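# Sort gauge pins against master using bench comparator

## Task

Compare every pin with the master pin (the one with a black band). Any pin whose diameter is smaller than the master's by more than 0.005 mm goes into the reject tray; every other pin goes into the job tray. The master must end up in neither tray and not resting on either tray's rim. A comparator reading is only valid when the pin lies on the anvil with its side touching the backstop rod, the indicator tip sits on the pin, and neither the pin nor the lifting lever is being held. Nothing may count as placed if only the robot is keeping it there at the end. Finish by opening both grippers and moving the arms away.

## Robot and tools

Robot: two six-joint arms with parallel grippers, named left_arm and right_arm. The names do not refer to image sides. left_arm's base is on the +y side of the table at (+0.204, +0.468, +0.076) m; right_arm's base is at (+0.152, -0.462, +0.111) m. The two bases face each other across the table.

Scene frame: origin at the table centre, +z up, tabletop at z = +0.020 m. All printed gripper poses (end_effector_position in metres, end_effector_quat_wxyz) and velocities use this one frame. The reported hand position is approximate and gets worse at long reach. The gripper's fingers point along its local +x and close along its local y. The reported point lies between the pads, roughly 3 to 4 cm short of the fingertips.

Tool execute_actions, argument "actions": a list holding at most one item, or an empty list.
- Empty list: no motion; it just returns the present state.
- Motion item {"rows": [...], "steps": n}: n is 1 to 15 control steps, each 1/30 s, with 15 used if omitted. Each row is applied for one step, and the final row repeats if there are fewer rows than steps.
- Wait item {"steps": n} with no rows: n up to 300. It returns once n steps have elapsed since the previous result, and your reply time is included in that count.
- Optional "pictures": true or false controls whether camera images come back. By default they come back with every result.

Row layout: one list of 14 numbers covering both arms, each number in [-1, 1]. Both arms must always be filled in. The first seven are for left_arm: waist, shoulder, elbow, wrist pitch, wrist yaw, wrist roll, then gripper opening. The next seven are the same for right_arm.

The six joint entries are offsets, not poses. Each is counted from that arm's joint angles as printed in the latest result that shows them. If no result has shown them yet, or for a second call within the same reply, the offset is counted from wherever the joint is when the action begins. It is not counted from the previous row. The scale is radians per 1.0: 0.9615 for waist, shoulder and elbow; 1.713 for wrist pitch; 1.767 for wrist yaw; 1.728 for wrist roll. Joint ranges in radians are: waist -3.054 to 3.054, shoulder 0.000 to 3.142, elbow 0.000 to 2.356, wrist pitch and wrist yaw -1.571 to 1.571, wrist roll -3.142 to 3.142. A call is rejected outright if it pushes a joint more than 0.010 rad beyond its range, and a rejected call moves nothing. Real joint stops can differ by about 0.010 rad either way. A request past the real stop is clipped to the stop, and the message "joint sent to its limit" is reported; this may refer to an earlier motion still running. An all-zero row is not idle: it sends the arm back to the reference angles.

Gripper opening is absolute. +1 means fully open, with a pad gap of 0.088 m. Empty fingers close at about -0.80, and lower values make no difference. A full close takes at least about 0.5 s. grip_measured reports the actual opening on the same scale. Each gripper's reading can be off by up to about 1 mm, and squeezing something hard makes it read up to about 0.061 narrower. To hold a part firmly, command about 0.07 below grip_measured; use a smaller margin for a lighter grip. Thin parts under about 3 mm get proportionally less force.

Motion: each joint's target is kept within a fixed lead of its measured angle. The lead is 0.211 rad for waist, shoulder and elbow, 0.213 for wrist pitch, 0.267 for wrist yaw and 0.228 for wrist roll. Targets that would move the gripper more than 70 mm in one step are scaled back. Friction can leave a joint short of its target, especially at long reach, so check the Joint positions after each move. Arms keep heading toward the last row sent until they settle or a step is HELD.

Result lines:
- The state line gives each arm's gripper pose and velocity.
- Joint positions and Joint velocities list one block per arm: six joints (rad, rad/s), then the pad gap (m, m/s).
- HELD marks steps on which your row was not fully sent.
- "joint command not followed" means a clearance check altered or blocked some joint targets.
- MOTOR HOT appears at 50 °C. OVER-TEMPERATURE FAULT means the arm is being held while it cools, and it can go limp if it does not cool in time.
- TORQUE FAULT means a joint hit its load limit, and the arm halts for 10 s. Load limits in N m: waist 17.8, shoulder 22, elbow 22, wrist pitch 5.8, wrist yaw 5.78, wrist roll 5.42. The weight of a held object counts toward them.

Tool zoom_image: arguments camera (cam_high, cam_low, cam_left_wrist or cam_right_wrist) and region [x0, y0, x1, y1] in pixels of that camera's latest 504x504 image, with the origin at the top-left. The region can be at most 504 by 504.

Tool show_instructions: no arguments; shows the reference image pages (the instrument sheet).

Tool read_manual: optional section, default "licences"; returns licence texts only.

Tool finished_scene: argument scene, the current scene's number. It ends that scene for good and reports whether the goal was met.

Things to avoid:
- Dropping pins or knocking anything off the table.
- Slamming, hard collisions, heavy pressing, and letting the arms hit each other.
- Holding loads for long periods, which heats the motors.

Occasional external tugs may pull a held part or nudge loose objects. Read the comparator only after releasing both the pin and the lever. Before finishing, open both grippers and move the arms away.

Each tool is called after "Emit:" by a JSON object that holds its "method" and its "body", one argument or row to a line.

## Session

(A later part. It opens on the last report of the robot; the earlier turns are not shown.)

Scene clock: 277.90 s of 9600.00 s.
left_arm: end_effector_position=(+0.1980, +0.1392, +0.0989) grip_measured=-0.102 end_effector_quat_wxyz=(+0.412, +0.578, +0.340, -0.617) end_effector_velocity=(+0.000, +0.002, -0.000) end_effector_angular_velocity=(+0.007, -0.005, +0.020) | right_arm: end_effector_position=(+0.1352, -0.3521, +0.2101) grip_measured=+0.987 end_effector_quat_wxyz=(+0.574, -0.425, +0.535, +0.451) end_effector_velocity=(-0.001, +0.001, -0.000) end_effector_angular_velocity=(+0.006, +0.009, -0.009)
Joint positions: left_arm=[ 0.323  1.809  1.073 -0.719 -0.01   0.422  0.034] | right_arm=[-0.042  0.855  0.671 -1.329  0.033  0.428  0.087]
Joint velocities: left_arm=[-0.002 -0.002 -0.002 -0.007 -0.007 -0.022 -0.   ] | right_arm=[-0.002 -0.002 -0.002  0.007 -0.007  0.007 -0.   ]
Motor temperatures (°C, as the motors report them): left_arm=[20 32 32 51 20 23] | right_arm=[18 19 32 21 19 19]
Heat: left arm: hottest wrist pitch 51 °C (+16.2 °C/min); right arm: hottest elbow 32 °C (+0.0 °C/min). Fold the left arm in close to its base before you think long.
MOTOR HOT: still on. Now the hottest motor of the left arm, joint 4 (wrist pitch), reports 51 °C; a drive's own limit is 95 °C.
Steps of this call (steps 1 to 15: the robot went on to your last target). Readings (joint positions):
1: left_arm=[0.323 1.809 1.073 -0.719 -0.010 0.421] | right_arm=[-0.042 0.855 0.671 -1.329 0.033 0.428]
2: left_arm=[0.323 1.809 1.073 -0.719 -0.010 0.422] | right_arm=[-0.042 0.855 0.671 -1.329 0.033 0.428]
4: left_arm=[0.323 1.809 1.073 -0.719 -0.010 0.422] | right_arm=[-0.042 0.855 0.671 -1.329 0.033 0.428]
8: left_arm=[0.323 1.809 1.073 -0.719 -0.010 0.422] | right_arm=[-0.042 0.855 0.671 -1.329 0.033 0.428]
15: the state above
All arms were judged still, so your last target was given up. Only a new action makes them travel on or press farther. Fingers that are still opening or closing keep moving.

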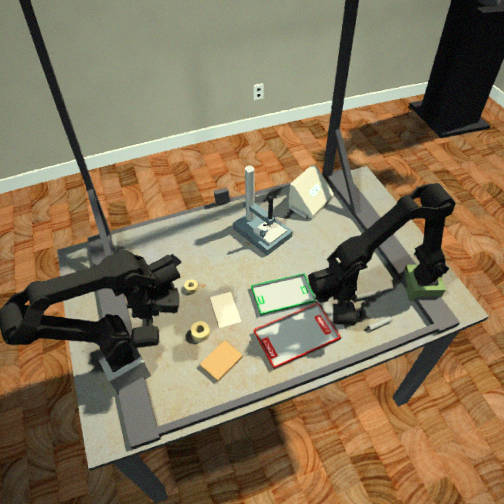

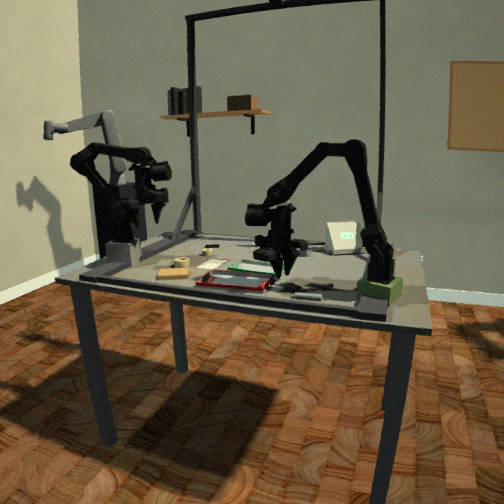

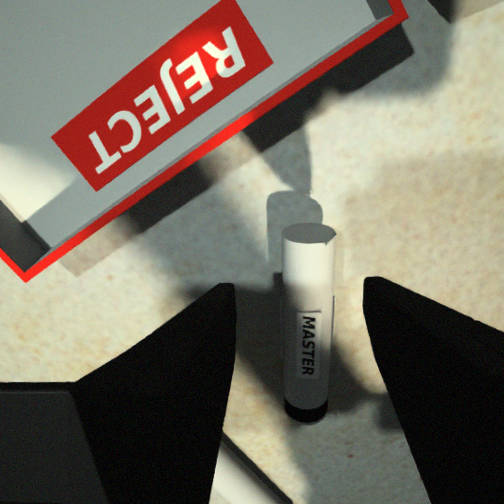

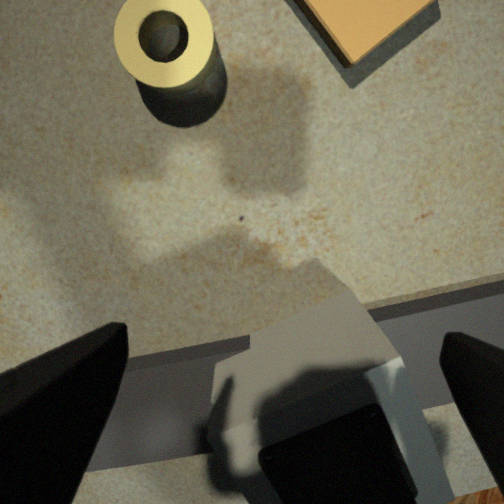

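Emit:
{"method": "execute_actions", "body": {
  "actions": [
    {"rows":[[0,0.04,-0.061,0.055,0,0,-0.1,0,0,0,0,0,0,1]],"steps":12}
  ]
}}

Emit:
{"method": "execute_actions", "body": {
  "actions": [
    {"rows":[[0,0,0,0,0,0,-0.62,0,0,0,0,0,0,1]],"steps":15}
  ]
}}

Scene clock: 282.53 s of 9600.00 s.
left_arm: end_effector_position=(+0.1980, +0.1404, +0.0786) grip_measured=-0.102 end_effector_quat_wxyz=(+0.414, +0.576, +0.338, -0.618) end_effector_velocity=(+0.003, +0.000, +0.001) end_effector_angular_velocity=(+0.002, -0.019, +0.022) | right_arm: end_effector_position=(+0.1352, -0.3521, +0.2101) grip_measured=+0.987 end_effector_quat_wxyz=(+0.574, -0.425, +0.535, +0.451) end_effector_velocity=(-0.001, -0.002, -0.001) end_effector_angular_velocity=(-0.009, +0.005, +0.010)
Joint positions: left_arm=[ 0.323  1.841  1.02  -0.628 -0.01   0.422  0.034] | right_arm=[-0.042  0.855  0.671 -1.329  0.033  0.428  0.087]
Joint velocities: left_arm=[-0.002 -0.002  0.002 -0.007 -0.022 -0.022 -0.   ] | right_arm=[ 0.002 -0.002 -0.002 -0.007 -0.007 -0.007 -0.   ]
Motor temperatures (°C, as the motors report them): left_arm=[20 32 32 47 20 22] | right_arm=[18 19 32 21 19 19]
Heat: left arm: hottest wrist pitch 47 °C (+12.0 °C/min); right arm: hottest elbow 32 °C (+0.0 °C/min).
MOTOR HOT: cleared. Now the hottest motor of the left arm, joint 4 (wrist pitch), reports 47 °C.
Steps of this call (steps 1 to 90: nothing new was sent; then 1.23 s passed at rest; steps 91 to 102: all 12 steps of this action). Readings (joint positions):
91: left_arm=[0.323 1.812 1.063 -0.697 -0.010 0.422] | right_arm=[-0.042 0.855 0.671 -1.329 0.033 0.428]
92: left_arm=[0.323 1.815 1.053 -0.669 -0.010 0.422] | right_arm=[-0.042 0.855 0.671 -1.329 0.033 0.428]
94: left_arm=[0.323 1.828 1.039 -0.647 -0.010 0.422] | right_arm=[-0.042 0.855 0.671 -1.329 0.033 0.428]
98: left_arm=[0.323 1.841 1.021 -0.634 -0.010 0.422] | right_arm=[-0.042 0.855 0.671 -1.329 0.033 0.428]
102: the state above

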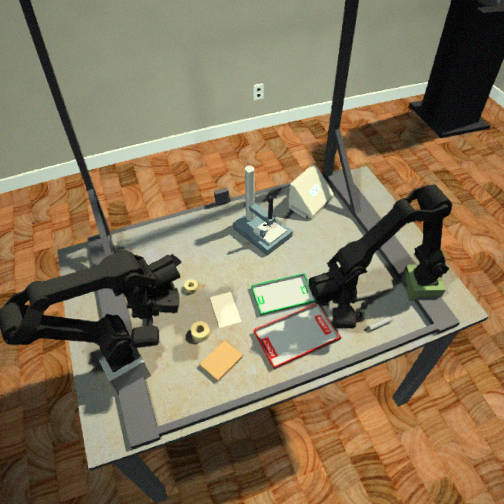

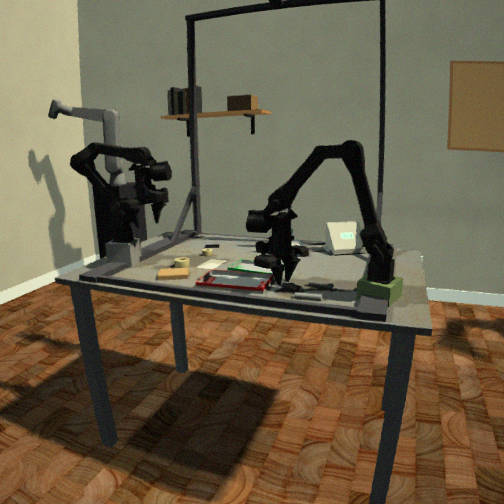

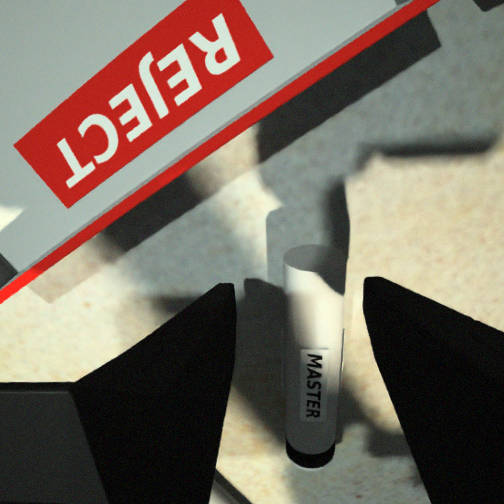

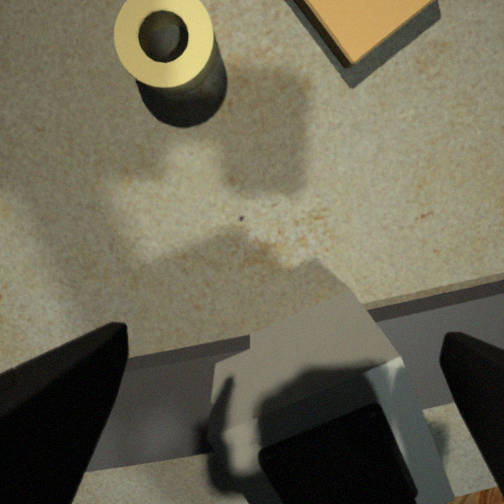

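Scene clock: 283.03 s of 9600.00 s.
left_arm: end_effector_position=(+0.1980, +0.1402, +0.0805) grip_measured=-0.615 end_effector_quat_wxyz=(+0.415, +0.576, +0.337, -0.619) end_effector_velocity=(-0.001, +0.002, -0.000) end_effector_angular_velocity=(+0.007, -0.007, +0.001) | right_arm: end_effector_position=(+0.1352, -0.3521, +0.2101) grip_measured=+0.987 end_effector_quat_wxyz=(+0.574, -0.425, +0.535, +0.451) end_effector_velocity=(-0.003, -0.000, -0.002) end_effector_angular_velocity=(-0.002, +0.021, +0.021)
Joint positions: left_arm=[ 0.323  1.836  1.021 -0.631 -0.01   0.422  0.009] | right_arm=[-0.042  0.855  0.671 -1.329  0.033  0.428  0.087]
Joint velocities: left_arm=[-0.007 -0.002 -0.002 -0.007 -0.007 -0.007 -0.001] | right_arm=[-0.002 -0.002 -0.007  0.007 -0.022 -0.022  0.   ]
Motor temperatures (°C, as the motors report them): left_arm=[20 32 32 47 20 22] | right_arm=[18 19 32 21 19 19]
Heat: left arm: hottest wrist pitch 47 °C (+12.1 °C/min); right arm: hottest elbow 32 °C (+0.0 °C/min).
Steps of this call (steps 1 to 15: all 15 steps of this action). Readings (joint positions):
1: left_arm=[0.323 1.841 1.020 -0.628 -0.010 0.422] | right_arm=[-0.042 0.855 0.671 -1.329 0.033 0.428]
2: left_arm=[0.323 1.841 1.020 -0.628 -0.010 0.422] | right_arm=[-0.042 0.855 0.671 -1.329 0.033 0.428]
4: left_arm=[0.323 1.841 1.020 -0.628 -0.010 0.422] | right_arm=[-0.042 0.855 0.671 -1.329 0.033 0.428]
8: left_arm=[0.323 1.836 1.021 -0.631 -0.010 0.422] | right_arm=[-0.042 0.855 0.671 -1.329 0.033 0.428]
15: the state above

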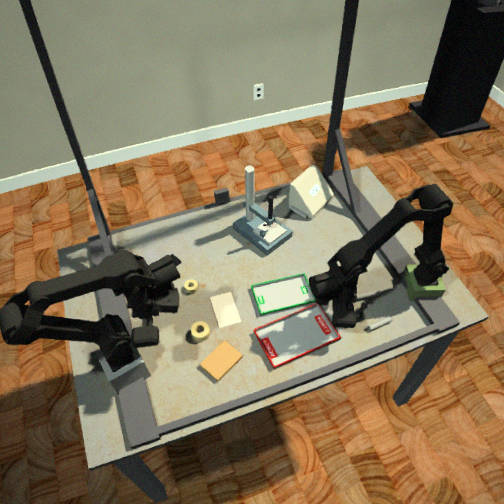

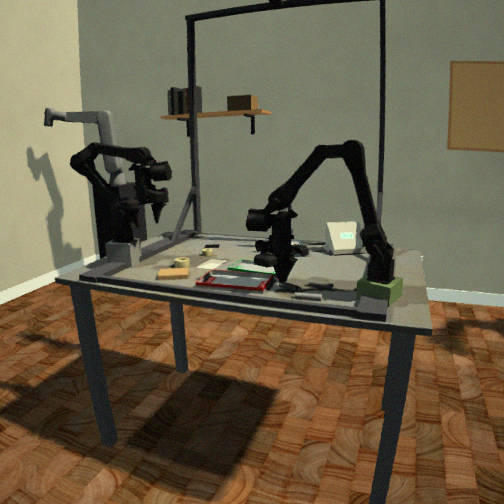

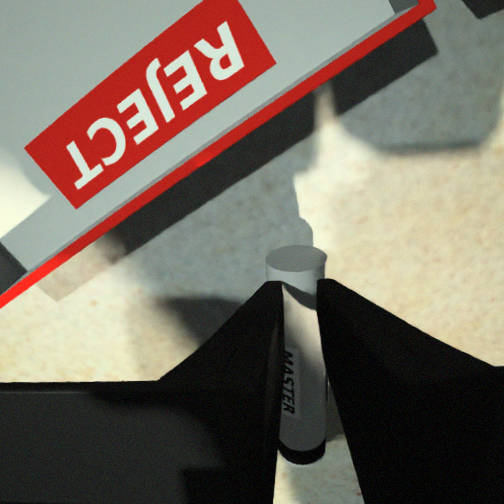

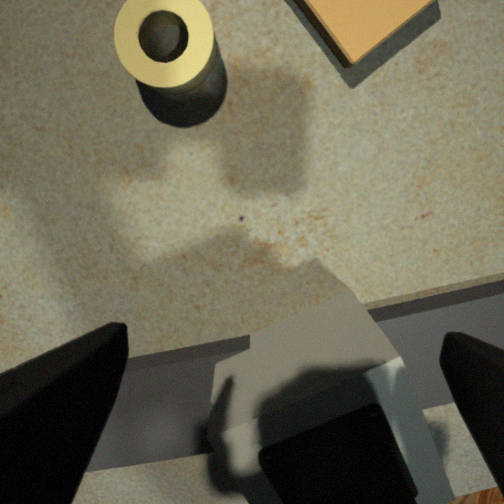

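Emit:
{"method": "execute_actions", "body": {
  "actions": [
    {"rows":[[-0.004,0,0,0,0,0,-0.1,0,0,0,0,0,0,1],[-0.004,0,0,0,0,0,-0.1,0,0,0,0,0,0,1],[-0.004,0,0,0,0,0,-0.1,0,0,0,0,0,0,1],[-0.004,0,0,0,0,0,-0.1,0,0,0,0,0,0,1],[-0.004,0,0,0,0,0,-0.1,0,0,0,0,0,0,1],[-0.004,0,0,0,0,0,-0.1,0,0,0,0,0,0,1],[-0.004,0,0,0,0,0,-0.1,0,0,0,0,0,0,1],[-0.004,0.015,-0.018,0.016,0,0,-0.1,0,0,0,0,0,0,1],[-0.004,0.03,-0.037,0.032,0,0,-0.1,0,0,0,0,0,0,1]],"steps":15}
  ]
}}

Scene clock: 288.63 s of 9600.00 s.
left_arm: end_effector_position=(+0.1979, +0.1419, +0.0689) grip_measured=-0.104 end_effector_quat_wxyz=(+0.415, +0.576, +0.337, -0.619) end_effector_velocity=(+0.003, +0.010, -0.013) end_effector_angular_velocity=(+0.031, -0.020, +0.022) | right_arm: end_effector_position=(+0.1352, -0.3521, +0.2101) grip_measured=+0.987 end_effector_quat_wxyz=(+0.574, -0.425, +0.535, +0.451) end_effector_velocity=(-0.003, -0.003, -0.000) end_effector_angular_velocity=(-0.007, +0.021, +0.006)
Joint positions: left_arm=[ 0.322  1.856  0.994 -0.583 -0.01   0.422  0.034] | right_arm=[-0.042  0.855  0.671 -1.329  0.033  0.428  0.087]
Joint velocities: left_arm=[-0.002  0.017 -0.037  0.022 -0.022 -0.022  0.001] | right_arm=[-0.002 -0.007 -0.002 -0.007 -0.022 -0.007 -0.   ]
Motor temperatures (°C, as the motors report them): left_arm=[20 32 31 43 20 22] | right_arm=[18 19 32 21 19 19]
Heat: left arm: hottest wrist pitch 43 °C (+8.0 °C/min); right arm: hottest elbow 32 °C (+0.0 °C/min).
Steps of this call (steps 1 to 15: the robot went on to your last target; steps 16 to 90: nothing new was sent; then 2.10 s passed at rest; steps 91 to 105: all 15 steps of this action). Readings (joint positions):
91: left_arm=[0.323 1.835 1.021 -0.631 -0.010 0.422] | right_arm=[-0.042 0.855 0.671 -1.329 0.033 0.428]
92: left_arm=[0.323 1.835 1.021 -0.631 -0.010 0.422] | right_arm=[-0.042 0.855 0.671 -1.329 0.033 0.428]
94: left_arm=[0.323 1.835 1.021 -0.631 -0.010 0.422] | right_arm=[-0.042 0.855 0.671 -1.329 0.033 0.428]
98: left_arm=[0.322 1.835 1.020 -0.627 -0.010 0.422] | right_arm=[-0.042 0.855 0.671 -1.329 0.033 0.428]
105: the state above

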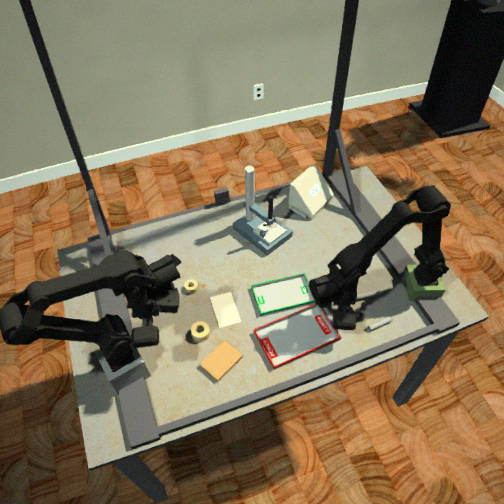

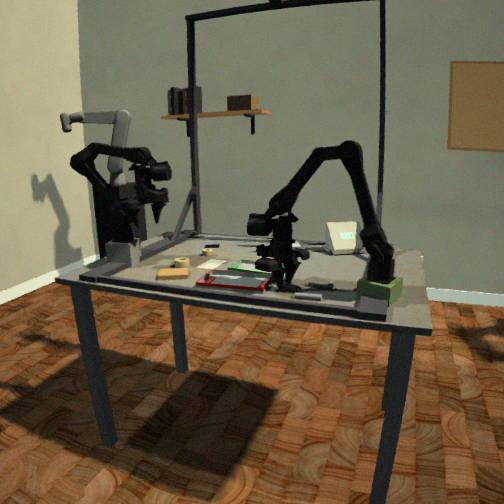

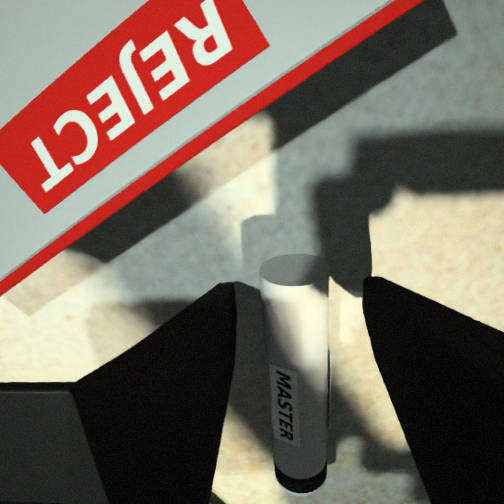

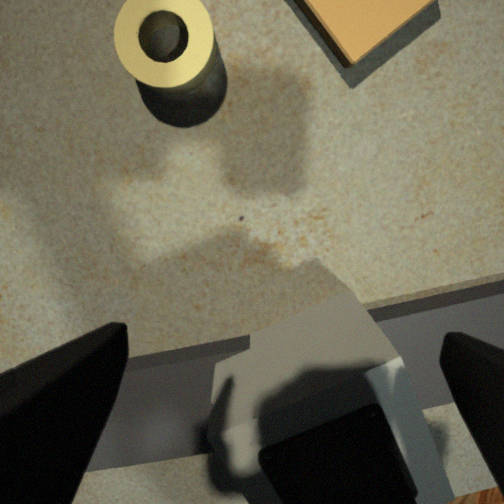

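Emit:
{"method": "execute_actions", "body": {
  "actions": [
    {"rows":[[0,0,0,0,0,0,-0.1,0,0,0,0,0,0,1],[0,0,0,0,0,0,-0.1,0,0,0,0,0,0,1],[0,0,0,0,0,0,-0.1,0,0,0,0,0,0,1],[0,0,0,0,0,0,-0.62,0,0,0,0,0,0,1]],"steps":15}
  ]
}}

Scene clock: 291.67 s of 9600.00 s.
left_arm: end_effector_position=(+0.1979, +0.1418, +0.0687) grip_measured=-0.517 end_effector_quat_wxyz=(+0.415, +0.576, +0.337, -0.619) end_effector_velocity=(-0.001, +0.002, -0.000) end_effector_angular_velocity=(+0.007, -0.007, +0.001) | right_arm: end_effector_position=(+0.1352, -0.3521, +0.2101) grip_measured=+0.987 end_effector_quat_wxyz=(+0.574, -0.425, +0.535, +0.451) end_effector_velocity=(-0.003, -0.003, -0.001) end_effector_angular_velocity=(-0.012, +0.020, +0.006)
Joint positions: left_arm=[ 0.322  1.857  0.993 -0.581 -0.01   0.422  0.014] | right_arm=[-0.042  0.855  0.671 -1.329  0.033  0.428  0.087]
Joint velocities: left_arm=[-0.007 -0.002 -0.002 -0.007 -0.007 -0.007  0.   ] | right_arm=[-0.002 -0.002 -0.002 -0.007 -0.022 -0.007  0.   ]
Motor temperatures (°C, as the motors report them): left_arm=[19 32 31 42 20 22] | right_arm=[18 19 32 21 19 19]
Heat: left arm: hottest wrist pitch 42 °C (+7.0 °C/min); right arm: hottest elbow 32 °C (+0.0 °C/min).
Steps of this call (steps 1 to 15: the robot went on to your last target; steps 16 to 76: nothing new was sent; steps 77 to 91: all 15 steps of this action). Readings (joint positions):
77: left_arm=[0.322 1.857 0.993 -0.579 -0.010 0.422] | right_arm=[-0.042 0.855 0.671 -1.329 0.033 0.428]
78: left_arm=[0.322 1.857 0.993 -0.579 -0.010 0.422] | right_arm=[-0.042 0.855 0.671 -1.329 0.033 0.428]
80: left_arm=[0.322 1.857 0.993 -0.579 -0.010 0.422] | right_arm=[-0.042 0.855 0.671 -1.329 0.033 0.428]
84: left_arm=[0.322 1.857 0.993 -0.581 -0.010 0.422] | right_arm=[-0.042 0.855 0.671 -1.329 0.033 0.428]
91: the state above

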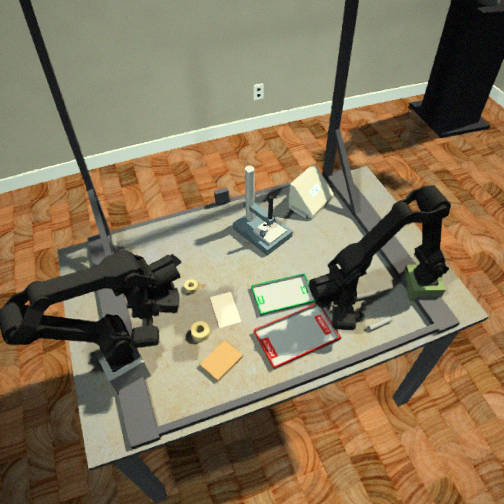

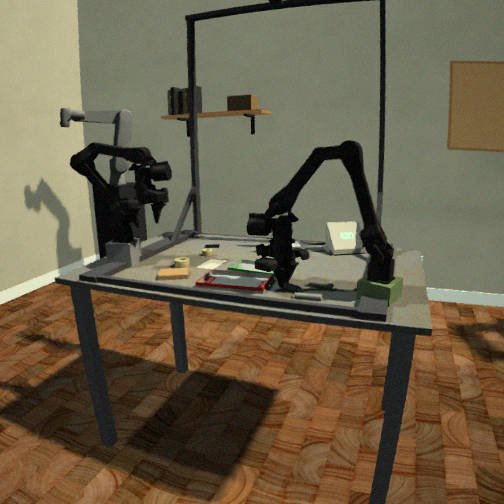

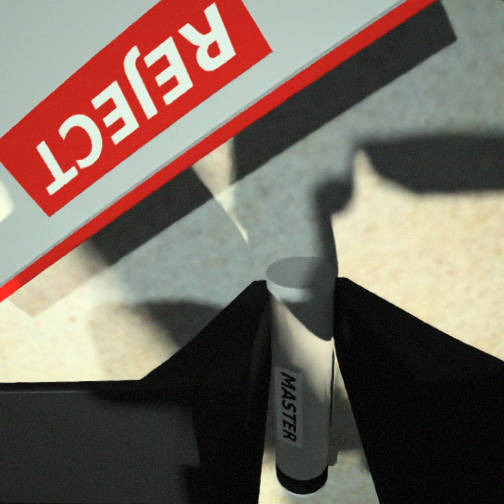

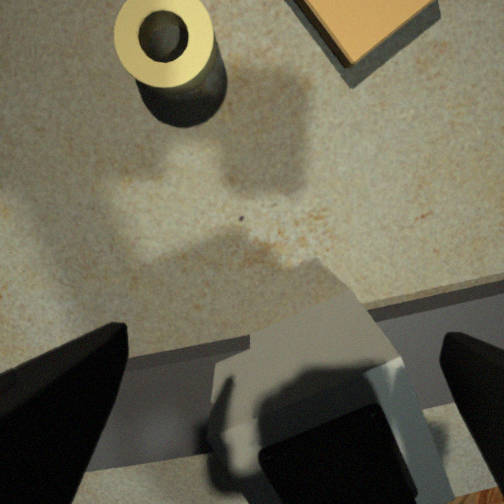

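Emit:
{"method": "execute_actions", "body": {
  "actions": [
    {"rows":[[0,-0.1,0.05,0,0,0,-0.62,0,0,0,0,0,0,1],[0,-0.2,0.1,-0.05,0,0,-0.62,0,0,0,0,0,0,1],[0,-0.2,0.1,-0.05,0,-0.1,-0.62,0,0,0,0,0,0,1],[-0.1,-0.2,0.1,-0.05,0,-0.244,-0.62,0,0,0,0,0,0,1],[-0.3,-0.2,0.1,-0.05,0,-0.244,-0.62,0,0,0,0,0,0,1],[-0.6,-0.2,0.1,-0.05,0,-0.244,-0.62,0,0,0,0,0,0,1]],"steps":15}
  ]
}}

Emit:
{"method": "execute_actions", "body": {
  "actions": [
    {"rows":[[-0.6,0.05,0,0,0,0,-0.62,0,0,0,0,0,0,1]],"steps":15}
  ]
}}

Emit:
{"method": "execute_actions", "body": {
  "actions": [
    {"steps":10}
  ]
}}

Scene clock: 300.37 s of 9600.00 s.
left_arm: end_effector_position=(+0.0066, +0.1732, +0.1533) grip_measured=-0.517 end_effector_quat_wxyz=(+0.381, +0.514, +0.267, -0.720) end_effector_velocity=(-0.135, +0.094, -0.002) end_effector_angular_velocity=(+0.024, +0.013, -0.374) | right_arm: end_effector_position=(+0.1352, -0.3521, +0.2101) grip_measured=+0.987 end_effector_quat_wxyz=(+0.574, -0.425, +0.535, +0.451) end_effector_velocity=(+0.002, -0.005, -0.001) end_effector_angular_velocity=(-0.021, -0.013, +0.019)
Joint positions: left_arm=[-0.244  1.667  1.094 -0.663 -0.002  0.013  0.014] | right_arm=[-0.042  0.855  0.671 -1.329  0.033  0.428  0.087]
Joint velocities: left_arm=[-0.466  0.002 -0.002 -0.007 -0.007 -0.095  0.   ] | right_arm=[-0.002 -0.002 -0.002 -0.022  0.007 -0.022 -0.   ]
Motor temperatures (°C, as the motors report them): left_arm=[19 32 30 38 20 21] | right_arm=[18 19 32 21 19 19]
Heat: left arm: hottest wrist pitch 38 °C (-3.0 °C/min); right arm: hottest elbow 32 °C (+0.0 °C/min).
Steps of this call (steps 1 to 15: the robot went on to your last target; steps 16 to 90: nothing new was sent; then 5.20 s passed at rest; steps 91 to 105: all 15 steps of this action). Readings (joint positions):
91: left_arm=[0.322 1.844 0.998 -0.582 -0.010 0.422] | right_arm=[-0.042 0.855 0.671 -1.329 0.033 0.428]
92: left_arm=[0.322 1.821 1.007 -0.602 -0.010 0.422] | right_arm=[-0.042 0.855 0.671 -1.329 0.033 0.428]
94: left_arm=[0.314 1.756 1.029 -0.645 -0.016 0.314] | right_arm=[-0.042 0.855 0.671 -1.329 0.033 0.428]
98: left_arm=[0.119 1.672 1.092 -0.646 -0.021 0.097] | right_arm=[-0.042 0.855 0.671 -1.329 0.033 0.428]
105: the state above

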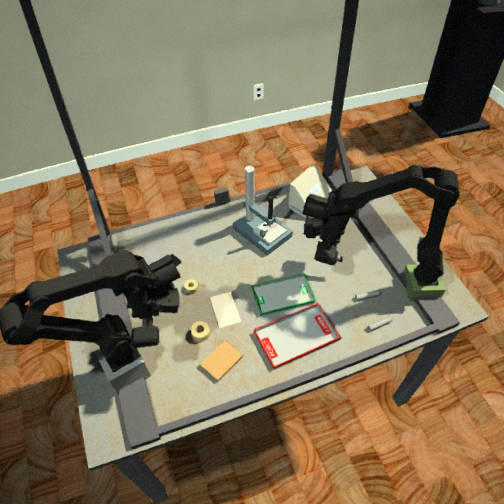

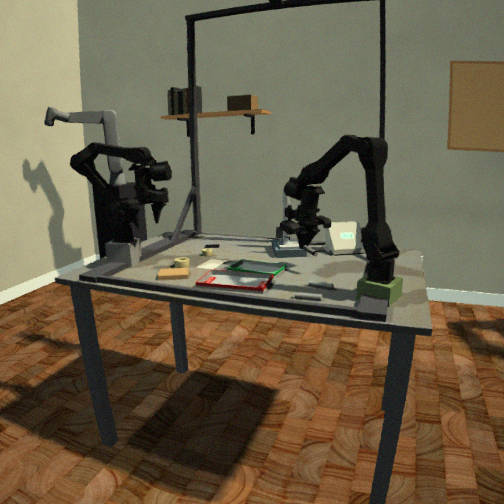

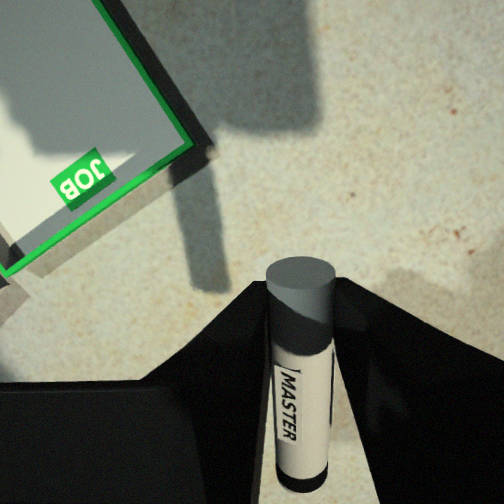

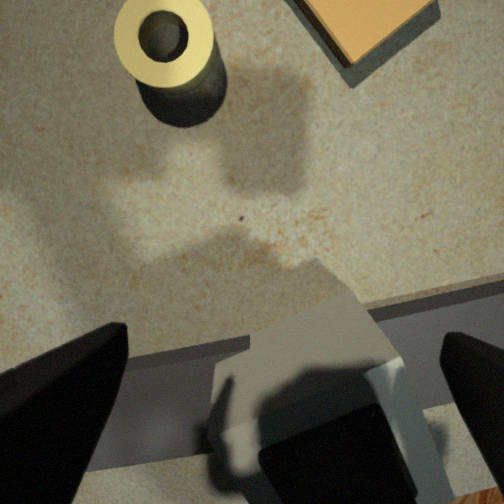

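Scene clock: 300.87 s of 9600.00 s.
left_arm: end_effector_position=(-0.1218, +0.3305, +0.1382) grip_measured=-0.516 end_effector_quat_wxyz=(+0.155, +0.586, +0.115, -0.787) end_effector_velocity=(+0.008, -0.005, -0.001) end_effector_angular_velocity=(-0.009, -0.028, +0.026) | right_arm: end_effector_position=(+0.1352, -0.3521, +0.2101) grip_measured=+0.987 end_effector_quat_wxyz=(+0.574, -0.425, +0.535, +0.451) end_effector_velocity=(+0.002, -0.002, -0.000) end_effector_angular_velocity=(-0.006, -0.009, -0.000)
Joint positions: left_arm=[-0.823  1.713  1.094 -0.662  0.004  0.012  0.014] | right_arm=[-0.042  0.855  0.671 -1.329  0.033  0.428  0.087]
Joint velocities: left_arm=[ 0.012 -0.002 -0.002 -0.022 -0.022 -0.007  0.   ] | right_arm=[-0.007 -0.002 -0.002 -0.007  0.007 -0.007 -0.   ]
Motor temperatures (°C, as the motors report them): left_arm=[19 32 30 38 20 21] | right_arm=[18 19 32 21 19 19]
Heat: left arm: hottest wrist pitch 38 °C (-3.0 °C/min); right arm: hottest elbow 32 °C (+0.0 °C/min).
Steps of this call (steps 1 to 15: all 15 steps of this action). Readings (joint positions):
1: left_arm=[-0.271 1.672 1.094 -0.663 -0.015 0.012] | right_arm=[-0.042 0.855 0.671 -1.329 0.033 0.428]
2: left_arm=[-0.317 1.678 1.094 -0.663 -0.021 0.012] | right_arm=[-0.042 0.855 0.671 -1.329 0.033 0.428]
4: left_arm=[-0.434 1.695 1.094 -0.662 -0.013 0.012] | right_arm=[-0.042 0.855 0.671 -1.329 0.033 0.428]
8: left_arm=[-0.683 1.713 1.094 -0.662 -0.008 0.012] | right_arm=[-0.042 0.855 0.671 -1.329 0.033 0.428]
15: the state above

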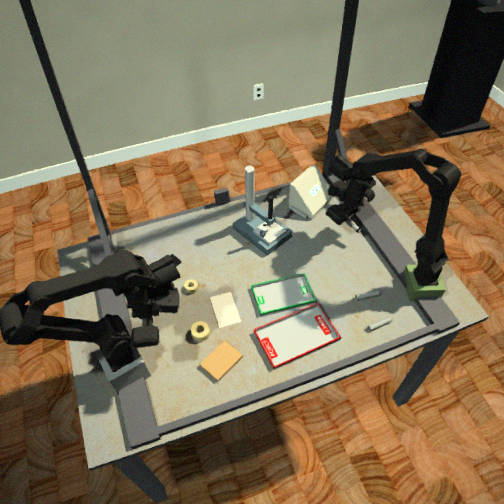

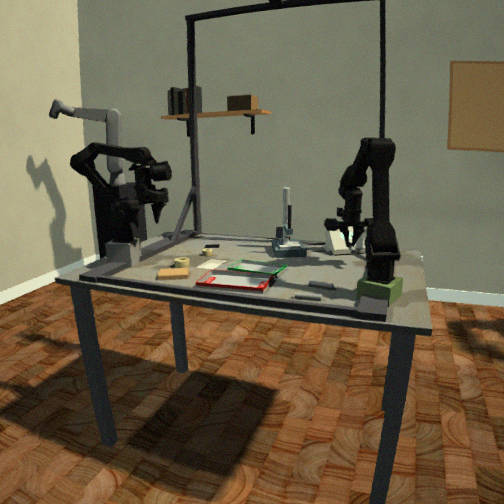

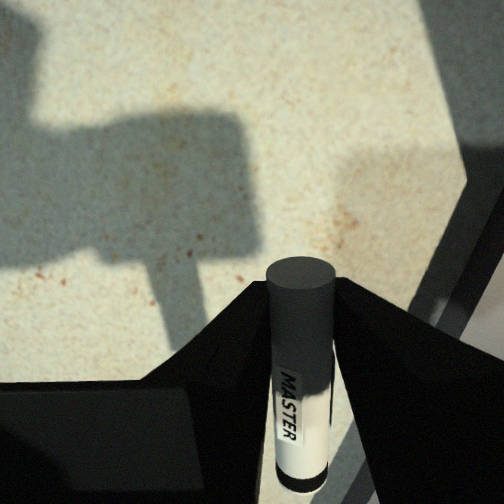

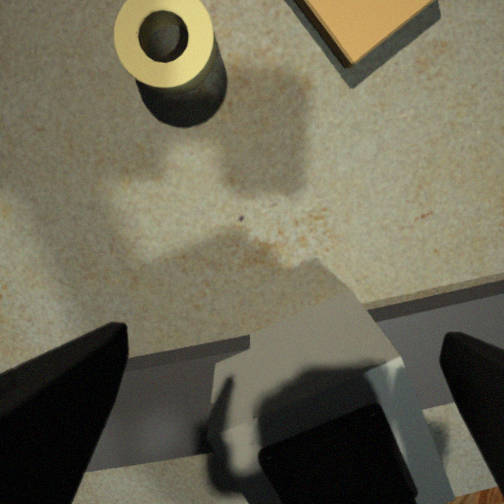

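Scene clock: 301.20 s of 9600.00 s.
left_arm: end_effector_position=(-0.1218, +0.3304, +0.1382) grip_measured=-0.516 end_effector_quat_wxyz=(+0.155, +0.586, +0.115, -0.787) end_effector_velocity=(-0.000, +0.002, -0.001) end_effector_angular_velocity=(+0.011, +0.007, +0.017) | right_arm: end_effector_position=(+0.1352, -0.3521, +0.2101) grip_measured=+0.987 end_effector_quat_wxyz=(+0.574, -0.425, +0.535, +0.451) end_effector_velocity=(-0.000, -0.002, -0.001) end_effector_angular_velocity=(-0.014, +0.004, +0.005)
Joint positions: left_arm=[-0.822  1.713  1.094 -0.662  0.003  0.012  0.014] | right_arm=[-0.042  0.855  0.671 -1.329  0.033  0.428  0.087]
Joint velocities: left_arm=[-0.002 -0.002 -0.007  0.007  0.007 -0.022 -0.   ] | right_arm=[-0.002  0.002 -0.002 -0.007 -0.007 -0.007 -0.001]
Motor temperatures (°C, as the motors report them): left_arm=[19 32 30 38 20 21] | right_arm=[18 19 32 21 19 19]
Heat: left arm: hottest wrist pitch 38 °C (-3.0 °C/min); right arm: hottest elbow 32 °C (+0.0 °C/min).
Steps of this call (steps 1 to 10: the robot went on to your last target). Readings (joint positions):
1: left_arm=[-0.822 1.713 1.094 -0.662 0.003 0.012] | right_arm=[-0.042 0.855 0.671 -1.329 0.033 0.428]
2: left_arm=[-0.822 1.713 1.094 -0.662 0.003 0.012] | right_arm=[-0.042 0.855 0.671 -1.329 0.033 0.428]
4: left_arm=[-0.822 1.713 1.094 -0.662 0.003 0.012] | right_arm=[-0.042 0.855 0.671 -1.329 0.033 0.428]
8: left_arm=[-0.822 1.713 1.094 -0.662 0.003 0.012] | right_arm=[-0.042 0.855 0.671 -1.329 0.033 0.428]
10: the state above

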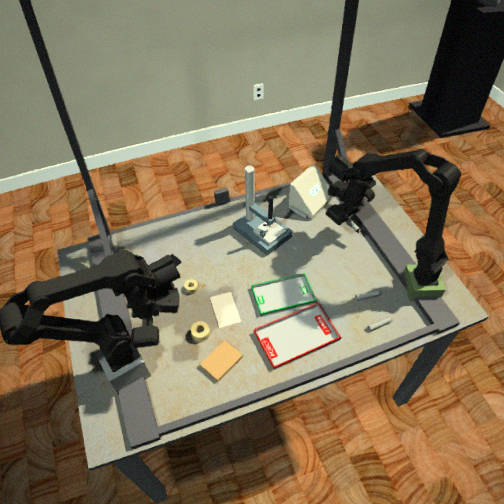

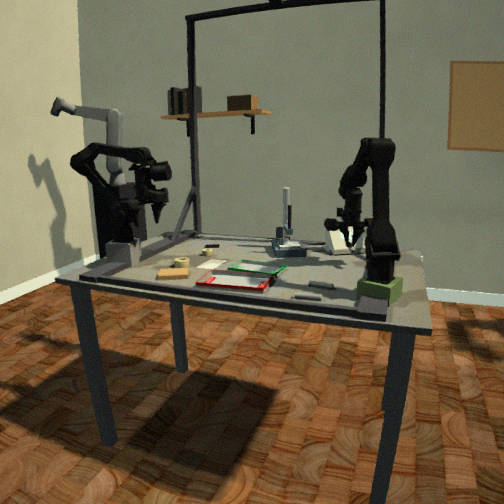

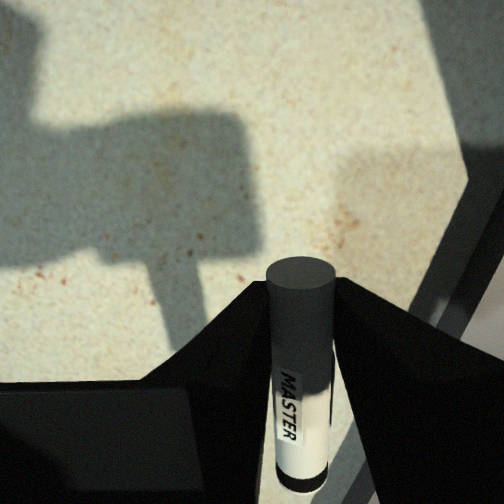

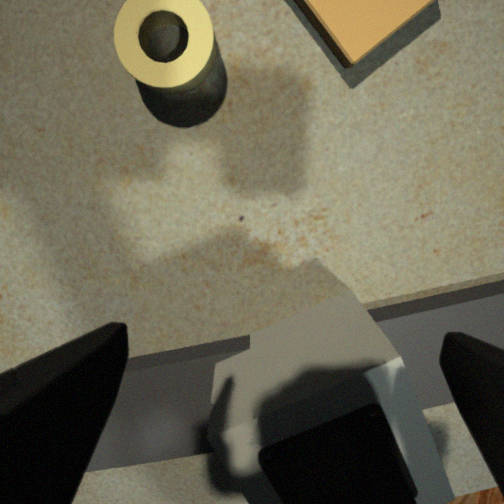

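Emit:
{"method": "execute_actions", "body": {
  "actions": [
    {"rows":[[0.06,0.08,0.08,0,0,0,-0.62,0,0,0,0,0,0,1],[0.115,0.16,0.124,0.01,0,0,-0.62,0,0,0,0,0,0,1],[0.115,0.16,0.124,0.01,0,0,-0.62,0,0,0,0,0,0,1],[0.115,0.24,0.124,0.02,0,0,-0.62,0,0,0,0,0,0,1],[0.115,0.24,0.124,0.02,0,0,-0.62,0,0,0,0,0,0,1],[0.115,0.29,0.124,0.026,0,0,-0.62,0,0,0,0,0,0,1],[0.115,0.29,0.124,0.026,0,0,-0.62,0,0,0,0,0,0,1],[0.115,0.315,0.124,0.026,0,0,-0.62,0,0,0,0,0,0,1]],"steps":15}
  ]
}}

Emit:
{"method": "execute_actions", "body": {
  "actions": [
    {"steps":8}
  ]
}}

Scene clock: 308.23 s of 9600.00 s.
left_arm: end_effector_position=(-0.1269, +0.2815, +0.0721) grip_measured=-0.515 end_effector_quat_wxyz=(+0.189, +0.627, +0.161, -0.738) end_effector_velocity=(+0.000, +0.003, +0.002) end_effector_angular_velocity=(+0.006, +0.001, -0.011) | right_arm: end_effector_position=(+0.1352, -0.3521, +0.2101) grip_measured=+0.987 end_effector_quat_wxyz=(+0.574, -0.425, +0.535, +0.451) end_effector_velocity=(-0.003, +0.000, -0.000) end_effector_angular_velocity=(+0.003, +0.023, -0.008)
Joint positions: left_arm=[-0.709  2.     1.211 -0.618  0.002  0.012  0.014] | right_arm=[-0.042  0.855  0.671 -1.329  0.033  0.428  0.087]
Joint velocities: left_arm=[-0.002 -0.007 -0.002 -0.007  0.007  0.007  0.   ] | right_arm=[-0.002 -0.002 -0.002  0.007 -0.022  0.007 -0.   ]
Motor temperatures (°C, as the motors report them): left_arm=[19 32 30 35 20 21] | right_arm=[18 19 32 21 19 19]
Heat: left arm: hottest wrist pitch 35 °C (-21.0 °C/min); right arm: hottest elbow 32 °C (+0.0 °C/min).
Steps of this call (steps 1 to 15: the robot went on to your last target; steps 16 to 90: nothing new was sent; then 3.53 s passed at rest; steps 91 to 105: all 15 steps of this action). Readings (joint positions):
91: left_arm=[-0.817 1.726 1.105 -0.670 0.004 0.012] | right_arm=[-0.042 0.855 0.671 -1.329 0.033 0.428]
92: left_arm=[-0.799 1.755 1.129 -0.673 0.006 0.012] | right_arm=[-0.042 0.855 0.671 -1.329 0.033 0.428]
94: left_arm=[-0.750 1.829 1.181 -0.638 0.006 0.012] | right_arm=[-0.042 0.855 0.671 -1.329 0.033 0.428]
98: left_arm=[-0.709 1.955 1.209 -0.625 0.002 0.012] | right_arm=[-0.042 0.855 0.671 -1.329 0.033 0.428]
105: the state above

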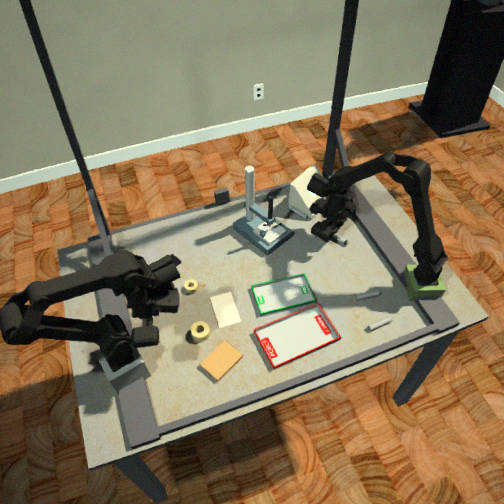

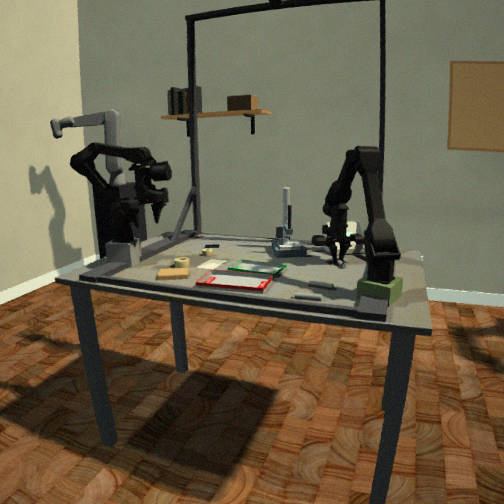

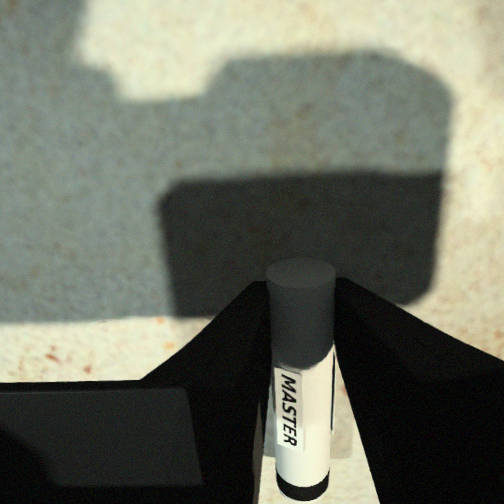

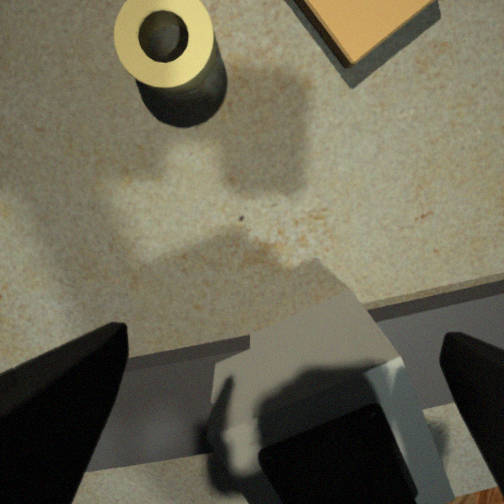

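Scene clock: 308.50 s of 9600.00 s.
left_arm: end_effector_position=(-0.1269, +0.2815, +0.0718) grip_measured=-0.515 end_effector_quat_wxyz=(+0.189, +0.627, +0.161, -0.738) end_effector_velocity=(-0.002, +0.001, +0.002) end_effector_angular_velocity=(+0.001, +0.015, +0.004) | right_arm: end_effector_position=(+0.1352, -0.3521, +0.2101) grip_measured=+0.987 end_effector_quat_wxyz=(+0.574, -0.425, +0.535, +0.451) end_effector_velocity=(+0.002, -0.002, -0.000) end_effector_angular_velocity=(-0.001, -0.008, +0.004)
Joint positions: left_arm=[-0.709  2.001  1.211 -0.618  0.002  0.012  0.014] | right_arm=[-0.042  0.855  0.671 -1.329  0.033  0.428  0.087]
Joint velocities: left_arm=[-0.002 -0.007 -0.002  0.007  0.007 -0.007 -0.   ] | right_arm=[-0.002 -0.007 -0.002 -0.007  0.007 -0.007 -0.   ]
Motor temperatures (°C, as the motors report them): left_arm=[19 32 30 35 20 21] | right_arm=[18 19 32 21 19 19]
Heat: left arm: hottest wrist pitch 35 °C (-23.3 °C/min); right arm: hottest elbow 32 °C (+0.0 °C/min).
Steps of this call (steps 1 to 8: the robot went on to your last target). Readings (joint positions):
1: left_arm=[-0.709 2.001 1.211 -0.618 0.002 0.012] | right_arm=[-0.042 0.855 0.671 -1.329 0.033 0.428]
2: left_arm=[-0.709 2.001 1.211 -0.618 0.002 0.012] | right_arm=[-0.042 0.855 0.671 -1.329 0.033 0.428]
4: left_arm=[-0.709 2.001 1.211 -0.618 0.002 0.012] | right_arm=[-0.042 0.855 0.671 -1.329 0.033 0.428]
8: the state above

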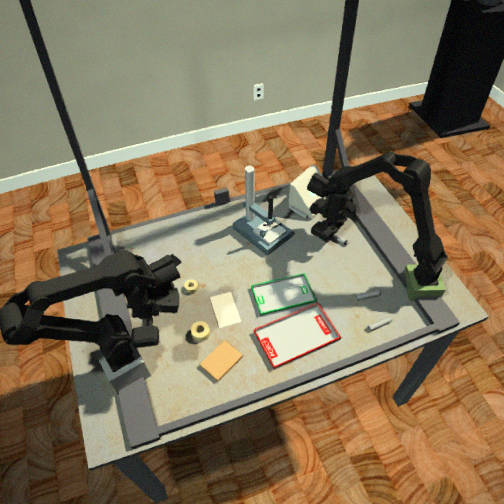

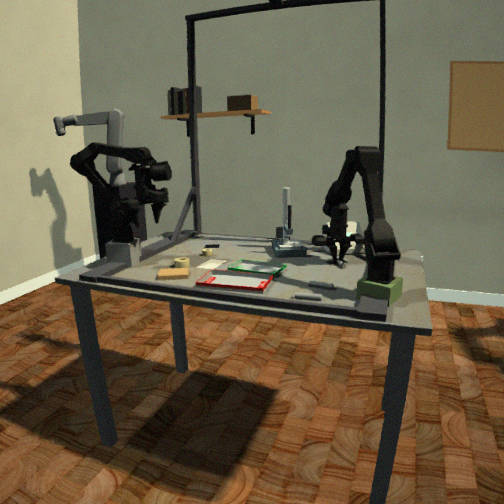

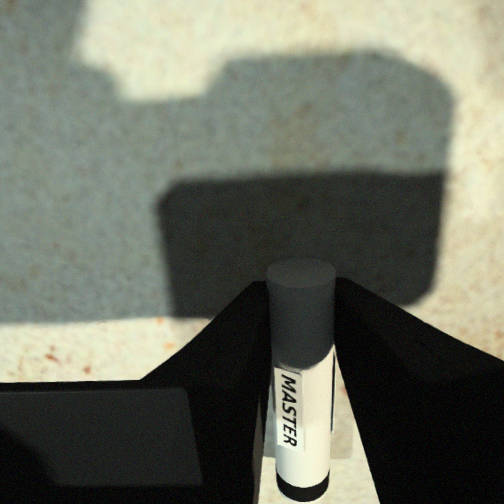

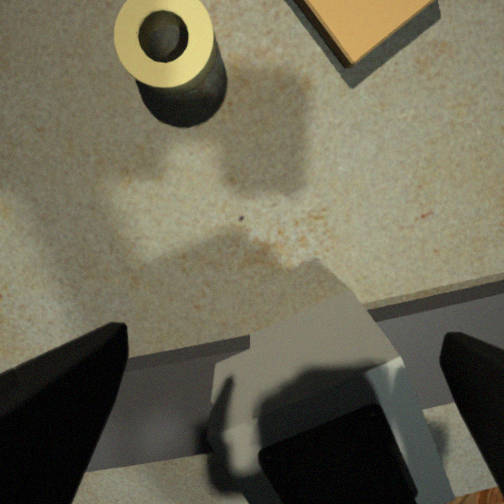

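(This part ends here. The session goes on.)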